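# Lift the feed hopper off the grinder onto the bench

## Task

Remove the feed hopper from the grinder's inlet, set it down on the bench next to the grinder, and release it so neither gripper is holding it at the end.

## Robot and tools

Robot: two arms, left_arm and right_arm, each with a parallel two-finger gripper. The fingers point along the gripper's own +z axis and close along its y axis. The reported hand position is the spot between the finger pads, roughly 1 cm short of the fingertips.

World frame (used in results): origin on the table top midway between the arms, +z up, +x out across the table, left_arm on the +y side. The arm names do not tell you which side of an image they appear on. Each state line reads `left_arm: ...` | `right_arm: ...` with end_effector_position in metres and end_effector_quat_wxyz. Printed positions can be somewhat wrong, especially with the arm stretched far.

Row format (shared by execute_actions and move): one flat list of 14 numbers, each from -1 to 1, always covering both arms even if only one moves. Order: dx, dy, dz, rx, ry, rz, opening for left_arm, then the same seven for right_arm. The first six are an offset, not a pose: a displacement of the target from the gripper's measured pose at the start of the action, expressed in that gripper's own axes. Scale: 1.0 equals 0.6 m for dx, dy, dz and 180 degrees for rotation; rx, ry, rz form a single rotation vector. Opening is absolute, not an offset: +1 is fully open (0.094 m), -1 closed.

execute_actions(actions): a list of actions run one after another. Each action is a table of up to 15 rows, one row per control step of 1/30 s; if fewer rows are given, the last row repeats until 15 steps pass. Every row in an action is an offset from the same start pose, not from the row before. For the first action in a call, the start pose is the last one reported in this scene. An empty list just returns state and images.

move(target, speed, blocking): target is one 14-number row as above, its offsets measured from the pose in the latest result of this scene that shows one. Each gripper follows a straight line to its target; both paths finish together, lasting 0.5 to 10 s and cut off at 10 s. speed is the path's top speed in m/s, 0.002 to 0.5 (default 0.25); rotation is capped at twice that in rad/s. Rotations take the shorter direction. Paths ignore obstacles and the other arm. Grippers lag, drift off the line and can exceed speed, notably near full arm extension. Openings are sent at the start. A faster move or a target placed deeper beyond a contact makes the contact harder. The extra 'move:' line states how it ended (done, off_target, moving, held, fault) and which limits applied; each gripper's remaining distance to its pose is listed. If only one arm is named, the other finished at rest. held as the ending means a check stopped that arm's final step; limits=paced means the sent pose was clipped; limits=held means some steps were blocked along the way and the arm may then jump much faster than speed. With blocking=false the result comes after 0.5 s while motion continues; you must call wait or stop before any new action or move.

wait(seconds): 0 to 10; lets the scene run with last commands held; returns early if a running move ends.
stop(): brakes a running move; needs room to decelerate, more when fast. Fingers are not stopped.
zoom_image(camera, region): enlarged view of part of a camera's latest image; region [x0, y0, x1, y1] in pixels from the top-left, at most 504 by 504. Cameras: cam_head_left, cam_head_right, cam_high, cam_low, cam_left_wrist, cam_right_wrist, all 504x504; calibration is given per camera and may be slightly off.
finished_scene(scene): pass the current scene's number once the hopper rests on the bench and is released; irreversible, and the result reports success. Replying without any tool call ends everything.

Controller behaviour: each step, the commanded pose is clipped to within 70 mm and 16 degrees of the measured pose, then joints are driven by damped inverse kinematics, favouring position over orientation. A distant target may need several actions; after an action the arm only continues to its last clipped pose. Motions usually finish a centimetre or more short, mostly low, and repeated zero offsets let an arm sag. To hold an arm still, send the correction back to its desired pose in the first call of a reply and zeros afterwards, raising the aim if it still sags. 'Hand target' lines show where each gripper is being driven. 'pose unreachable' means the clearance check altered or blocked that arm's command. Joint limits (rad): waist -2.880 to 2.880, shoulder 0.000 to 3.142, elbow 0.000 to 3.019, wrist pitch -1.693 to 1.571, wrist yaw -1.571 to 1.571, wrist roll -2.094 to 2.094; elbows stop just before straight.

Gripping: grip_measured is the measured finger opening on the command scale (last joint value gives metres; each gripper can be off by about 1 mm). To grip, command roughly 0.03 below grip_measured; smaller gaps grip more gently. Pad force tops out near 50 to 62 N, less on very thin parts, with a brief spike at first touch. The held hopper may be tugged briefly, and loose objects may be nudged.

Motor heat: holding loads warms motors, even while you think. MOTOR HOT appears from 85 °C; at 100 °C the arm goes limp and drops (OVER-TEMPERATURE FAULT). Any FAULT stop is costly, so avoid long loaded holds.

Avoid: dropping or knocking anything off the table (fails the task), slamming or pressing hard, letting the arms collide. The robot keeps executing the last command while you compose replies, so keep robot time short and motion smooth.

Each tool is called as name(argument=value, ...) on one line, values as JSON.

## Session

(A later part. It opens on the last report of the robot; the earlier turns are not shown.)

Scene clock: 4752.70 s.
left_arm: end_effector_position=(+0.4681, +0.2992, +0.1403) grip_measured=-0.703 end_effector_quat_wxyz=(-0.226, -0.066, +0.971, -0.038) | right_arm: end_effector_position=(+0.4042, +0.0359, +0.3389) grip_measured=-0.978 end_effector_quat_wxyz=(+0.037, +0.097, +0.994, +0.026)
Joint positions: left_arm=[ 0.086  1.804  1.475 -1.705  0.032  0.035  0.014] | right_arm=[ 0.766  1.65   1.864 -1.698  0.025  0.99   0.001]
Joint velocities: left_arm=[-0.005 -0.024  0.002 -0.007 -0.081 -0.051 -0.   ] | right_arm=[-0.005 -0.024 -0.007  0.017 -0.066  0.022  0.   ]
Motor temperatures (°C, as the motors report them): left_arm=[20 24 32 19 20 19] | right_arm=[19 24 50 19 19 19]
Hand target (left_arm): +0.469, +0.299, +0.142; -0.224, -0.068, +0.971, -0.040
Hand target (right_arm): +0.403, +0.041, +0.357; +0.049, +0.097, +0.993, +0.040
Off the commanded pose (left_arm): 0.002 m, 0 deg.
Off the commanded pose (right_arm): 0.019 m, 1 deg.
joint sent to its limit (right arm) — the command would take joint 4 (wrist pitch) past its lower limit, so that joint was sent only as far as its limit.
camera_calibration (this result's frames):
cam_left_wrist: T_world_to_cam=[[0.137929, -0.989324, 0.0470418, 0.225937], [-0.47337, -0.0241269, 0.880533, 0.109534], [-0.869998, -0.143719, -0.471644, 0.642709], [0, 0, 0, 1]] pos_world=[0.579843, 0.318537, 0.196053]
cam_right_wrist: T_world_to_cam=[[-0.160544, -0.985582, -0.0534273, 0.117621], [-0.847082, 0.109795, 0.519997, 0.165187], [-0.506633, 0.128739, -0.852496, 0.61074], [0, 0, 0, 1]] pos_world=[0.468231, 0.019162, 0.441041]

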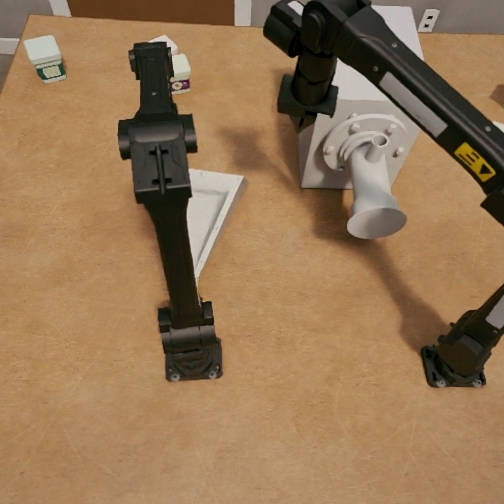

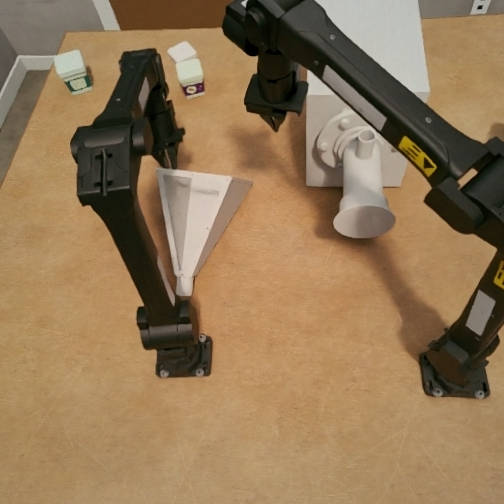

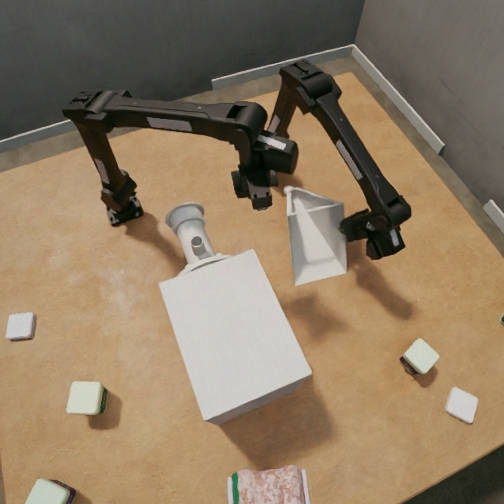

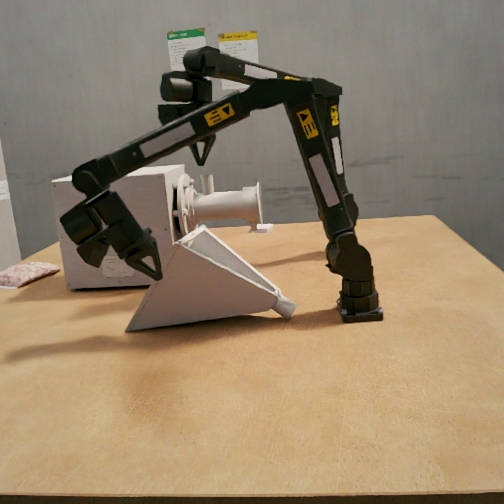

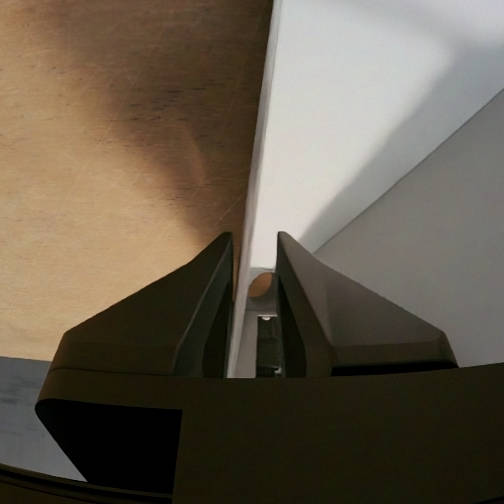

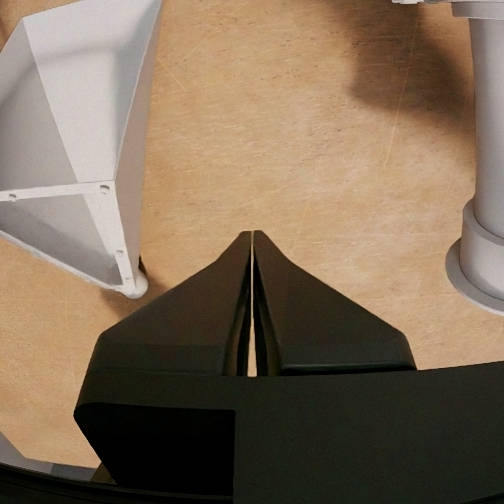

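execute_actions(actions=[[[0,0,0,0,0,0,-0.68,-0.005,0.008,-0.03,0,-0.01,0,-0.98],[0,0,0,0,0,0,-0.66,-0.005,0.008,-0.03,0,-0.01,0,-0.98],[0,0,0,0,0,0,-0.63,-0.005,0.008,-0.03,0,-0.01,0,-0.98],[0,0,0,0,0,0,-0.6,-0.005,0.008,-0.03,0,-0.01,0,-0.98],[0,0,0,0,0,0,-0.57,-0.005,0.008,-0.03,0,-0.01,0,-0.98],[0,0,0,0,0,0,-0.54,-0.005,0.008,-0.03,0,-0.01,0,-0.98],[0,0,0,0,0,0,-0.5,-0.005,0.008,-0.03,0,-0.01,0,-0.98]]])

zoom_image(camera="cam_low", region=[60, 180, 380, 360])

zoom_image(camera="cam_head_right", region=[100, 100, 340, 320])

Scene clock: 4761.83 s.
left_arm: end_effector_position=(+0.4665, +0.2989, +0.1392) grip_measured=-0.503 end_effector_quat_wxyz=(-0.228, -0.066, +0.971, -0.039) | right_arm: end_effector_position=(+0.4071, +0.0331, +0.3390) grip_measured=-0.978 end_effector_quat_wxyz=(+0.047, +0.098, +0.994, +0.018)
Joint positions: left_arm=[ 0.086  1.804  1.471 -1.705  0.032  0.035  0.023] | right_arm=[ 0.766  1.65   1.864 -1.698  0.05   0.991  0.001]
Joint velocities: left_arm=[ 0.005 -0.005  0.007  0.027 -0.051 -0.022 -0.001] | right_arm=[-0.015 -0.005  0.002 -0.012  0.037 -0.007 -0.001]
Motor temperatures (°C, as the motors report them): left_arm=[20 24 32 19 20 19] | right_arm=[19 24 50 19 19 19]
Hand target (left_arm): +0.468, +0.299, +0.140; -0.226, -0.066, +0.971, -0.038
Hand target (right_arm): +0.406, +0.039, +0.357; +0.059, +0.097, +0.993, +0.032
Off the commanded pose (left_arm): 0.002 m, 0 deg.
Off the commanded pose (right_arm): 0.019 m, 1 deg.
joint sent to its limit (right arm) — the command would take joint 4 (wrist pitch) past its lower limit, so that joint was sent only as far as its limit.
camera_calibration (this result's frames):
cam_left_wrist: T_world_to_cam=[[0.138141, -0.989289, 0.0471569, 0.225825], [-0.469388, -0.0234688, 0.88268, 0.107452], [-0.872119, -0.14407, -0.467603, 0.641312], [0, 0, 0, 1]] pos_world=[0.578541, 0.318322, 0.194384]
cam_right_wrist: T_world_to_cam=[[-0.16183, -0.986036, -0.0392831, 0.111031], [-0.855867, 0.120428, 0.50298, 0.176863], [-0.491226, 0.115018, -0.863405, 0.610593], [0, 0, 0, 1]] pos_world=[0.469279, 0.0179523, 0.442592]

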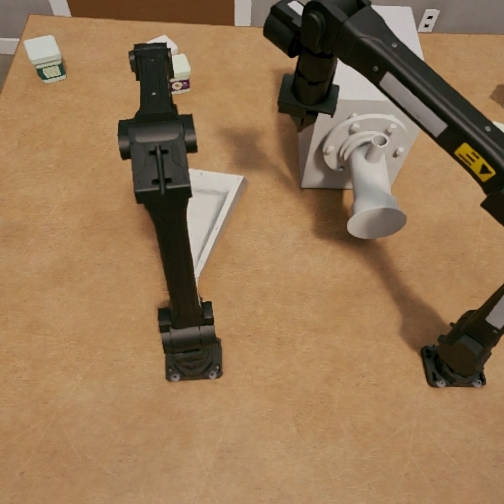

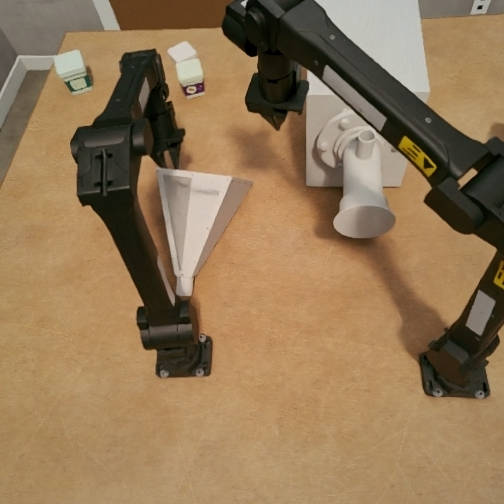

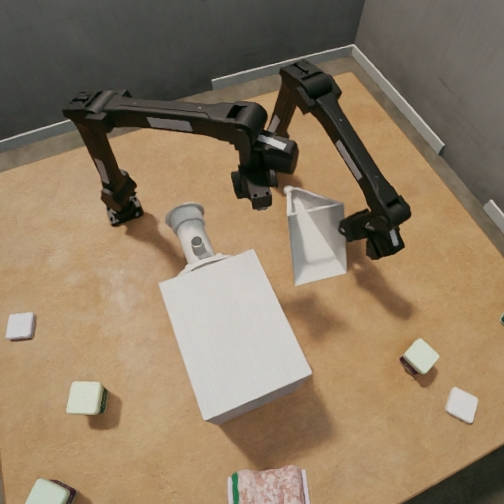

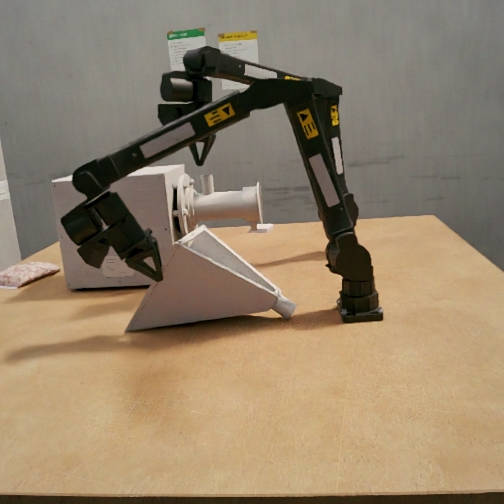

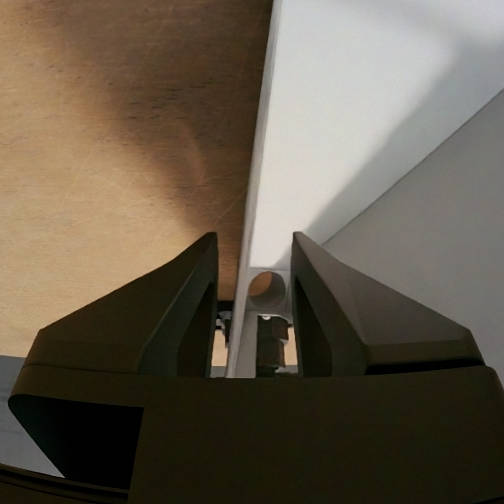

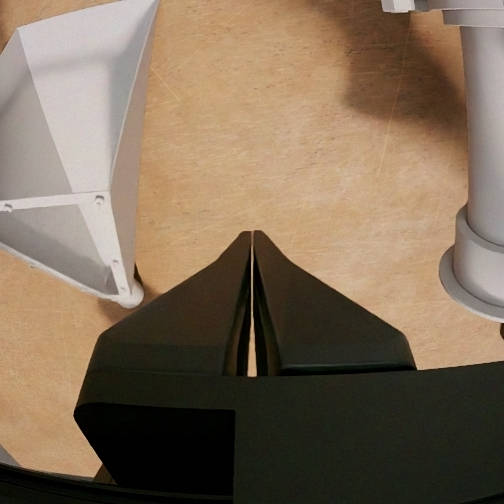

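Region (60, 180, 380, 360) of cam_low's 504x504 image, scaled by 1.575, with more detail than that image has; it fills the top 284 rows of this view, and the rest is white.

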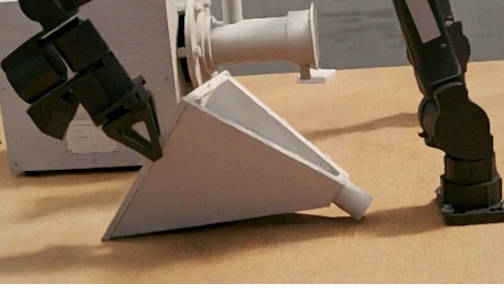

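Region (100, 100, 340, 320) of cam_head_right's 504x504 image, scaled by 2.100, with more detail than that image has; it fills the top 462 rows of this view, and the rest is white.

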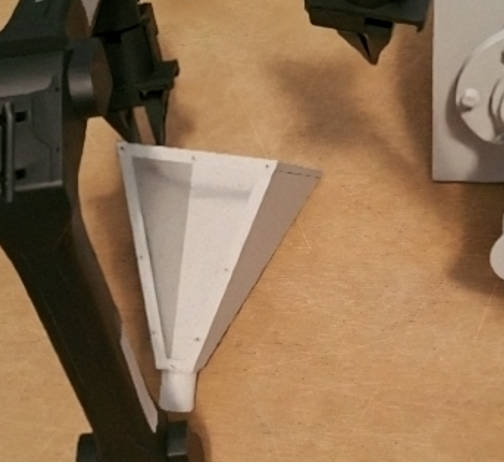

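execute_actions(actions=[[[0,0,-0.1,0,0,0,-0.5,-0.005,0.008,-0.03,0,-0.01,0,-0.98]],[[0,0,-0.1,0,-0.03,0,-0.5,-0.005,0.008,-0.03,0,-0.01,0,-0.98]]])

zoom_image(camera="cam_low", region=[60, 150, 380, 360])

Scene clock: 4769.27 s.
left_arm: end_effector_position=(+0.4876, +0.3023, +0.2159) grip_measured=-0.503 end_effector_quat_wxyz=(-0.125, -0.066, +0.990, -0.029) | right_arm: end_effector_position=(+0.4126, +0.0277, +0.3397) grip_measured=-0.978 end_effector_quat_wxyz=(+0.066, +0.098, +0.993, +0.002)
Joint positions: left_arm=[ 0.086  1.678  1.557 -1.705  0.033  0.035  0.023] | right_arm=[ 0.768  1.65   1.864 -1.698  0.101  0.992  0.001]
Joint velocities: left_arm=[-0.005 -0.015  0.007 -0.027 -0.007 -0.037 -0.001] | right_arm=[ 0.005 -0.015 -0.007 -0.012  0.037 -0.022 -0.   ]
Motor temperatures (°C, as the motors report them): left_arm=[20 24 32 19 20 19] | right_arm=[19 24 50 19 19 19]
Hand target (left_arm): +0.498, +0.306, +0.233; -0.101, -0.069, +0.992, -0.028
Hand target (right_arm): +0.411, +0.034, +0.357; +0.078, +0.098, +0.992, +0.016
Off the commanded pose (left_arm): 0.022 m, 1 deg.
Off the commanded pose (right_arm): 0.019 m, 1 deg.
joint sent to its limit (left arm) — the command would take joint 4 (wrist pitch) past its lower limit, so that joint was sent only as far as its limit.
joint sent to its limit (right arm) — the command would take joint 4 (wrist pitch) past its lower limit, so that joint was sent only as far as its limit.
camera_calibration (this result's frames):
cam_left_wrist: T_world_to_cam=[[0.129102, -0.990759, 0.0415788, 0.228668], [-0.642188, -0.0515843, 0.76481, 0.167917], [-0.755598, -0.12544, -0.642913, 0.67148], [0, 0, 0, 1]] pos_world=[0.585682, 0.319447, 0.29377]
cam_right_wrist: T_world_to_cam=[[-0.164855, -0.986261, -0.0105574, 0.0981113], [-0.872898, 0.140906, 0.467114, 0.200536], [-0.459209, 0.0862216, -0.884134, 0.609113], [0, 0, 0, 1]] pos_world=[0.470932, 0.015988, 0.4459]

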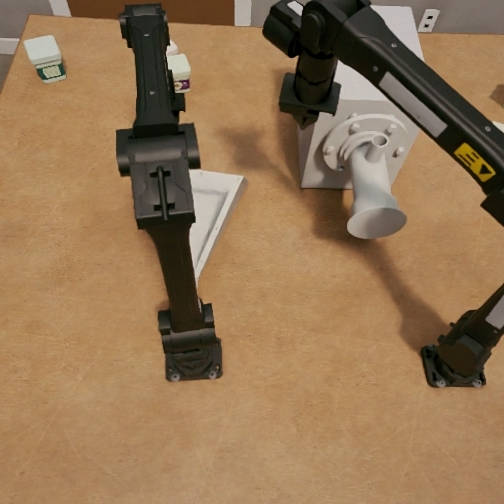

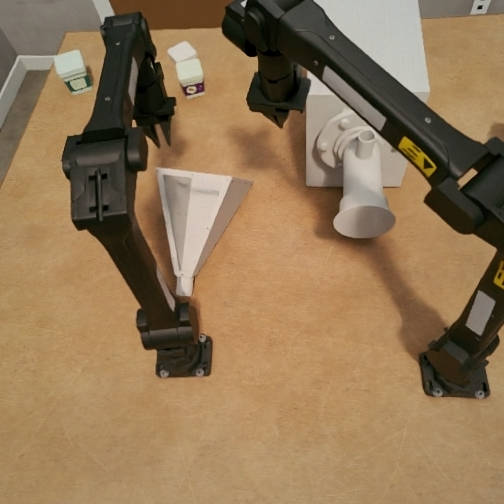

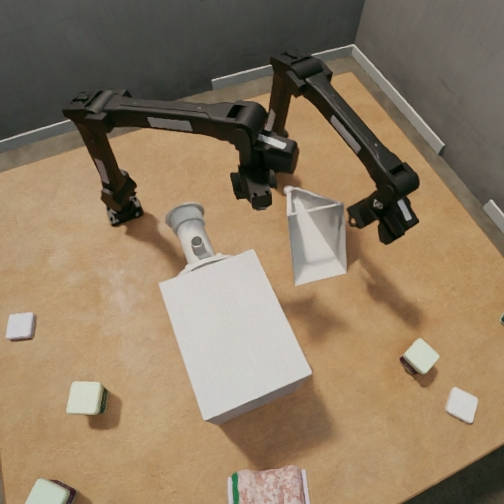

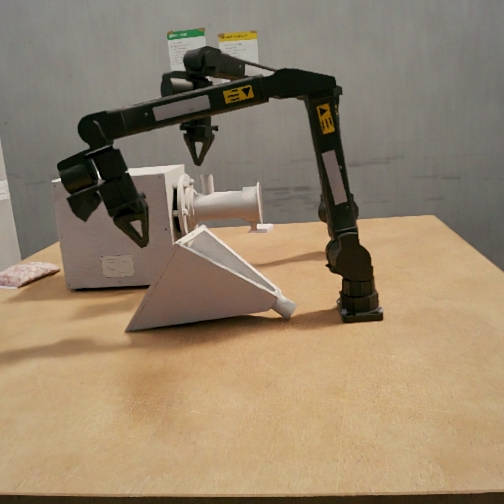

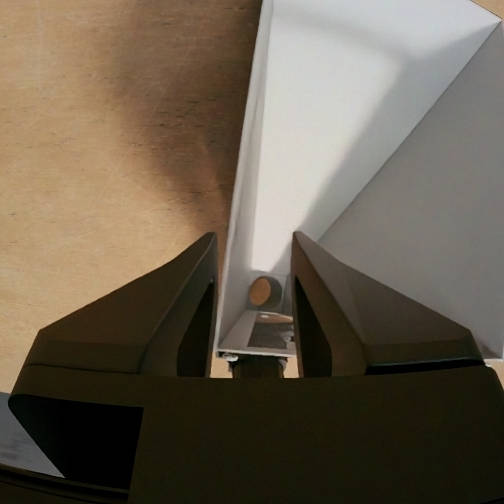

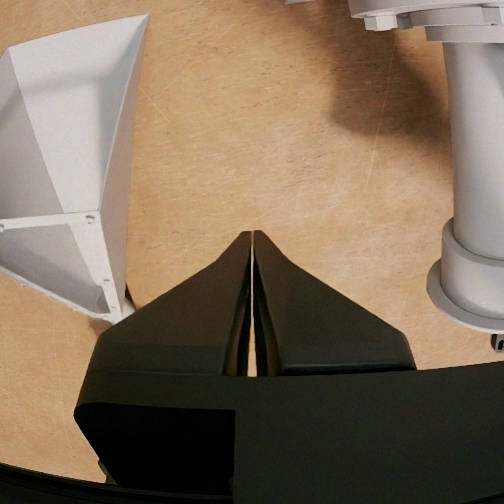

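Region (60, 150, 380, 360) of cam_low's 504x504 image, scaled by 1.575, with more detail than that image has; it fills the top 331 rows of this view, and the rest is white.

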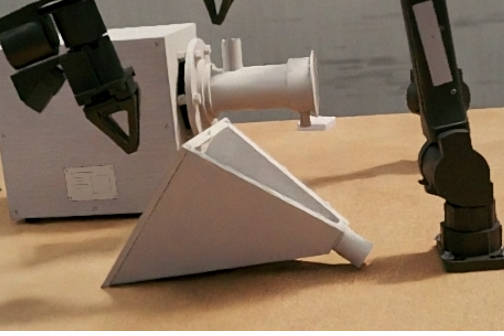

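finished_scene(scene=1)

The scene is finished: the task was done.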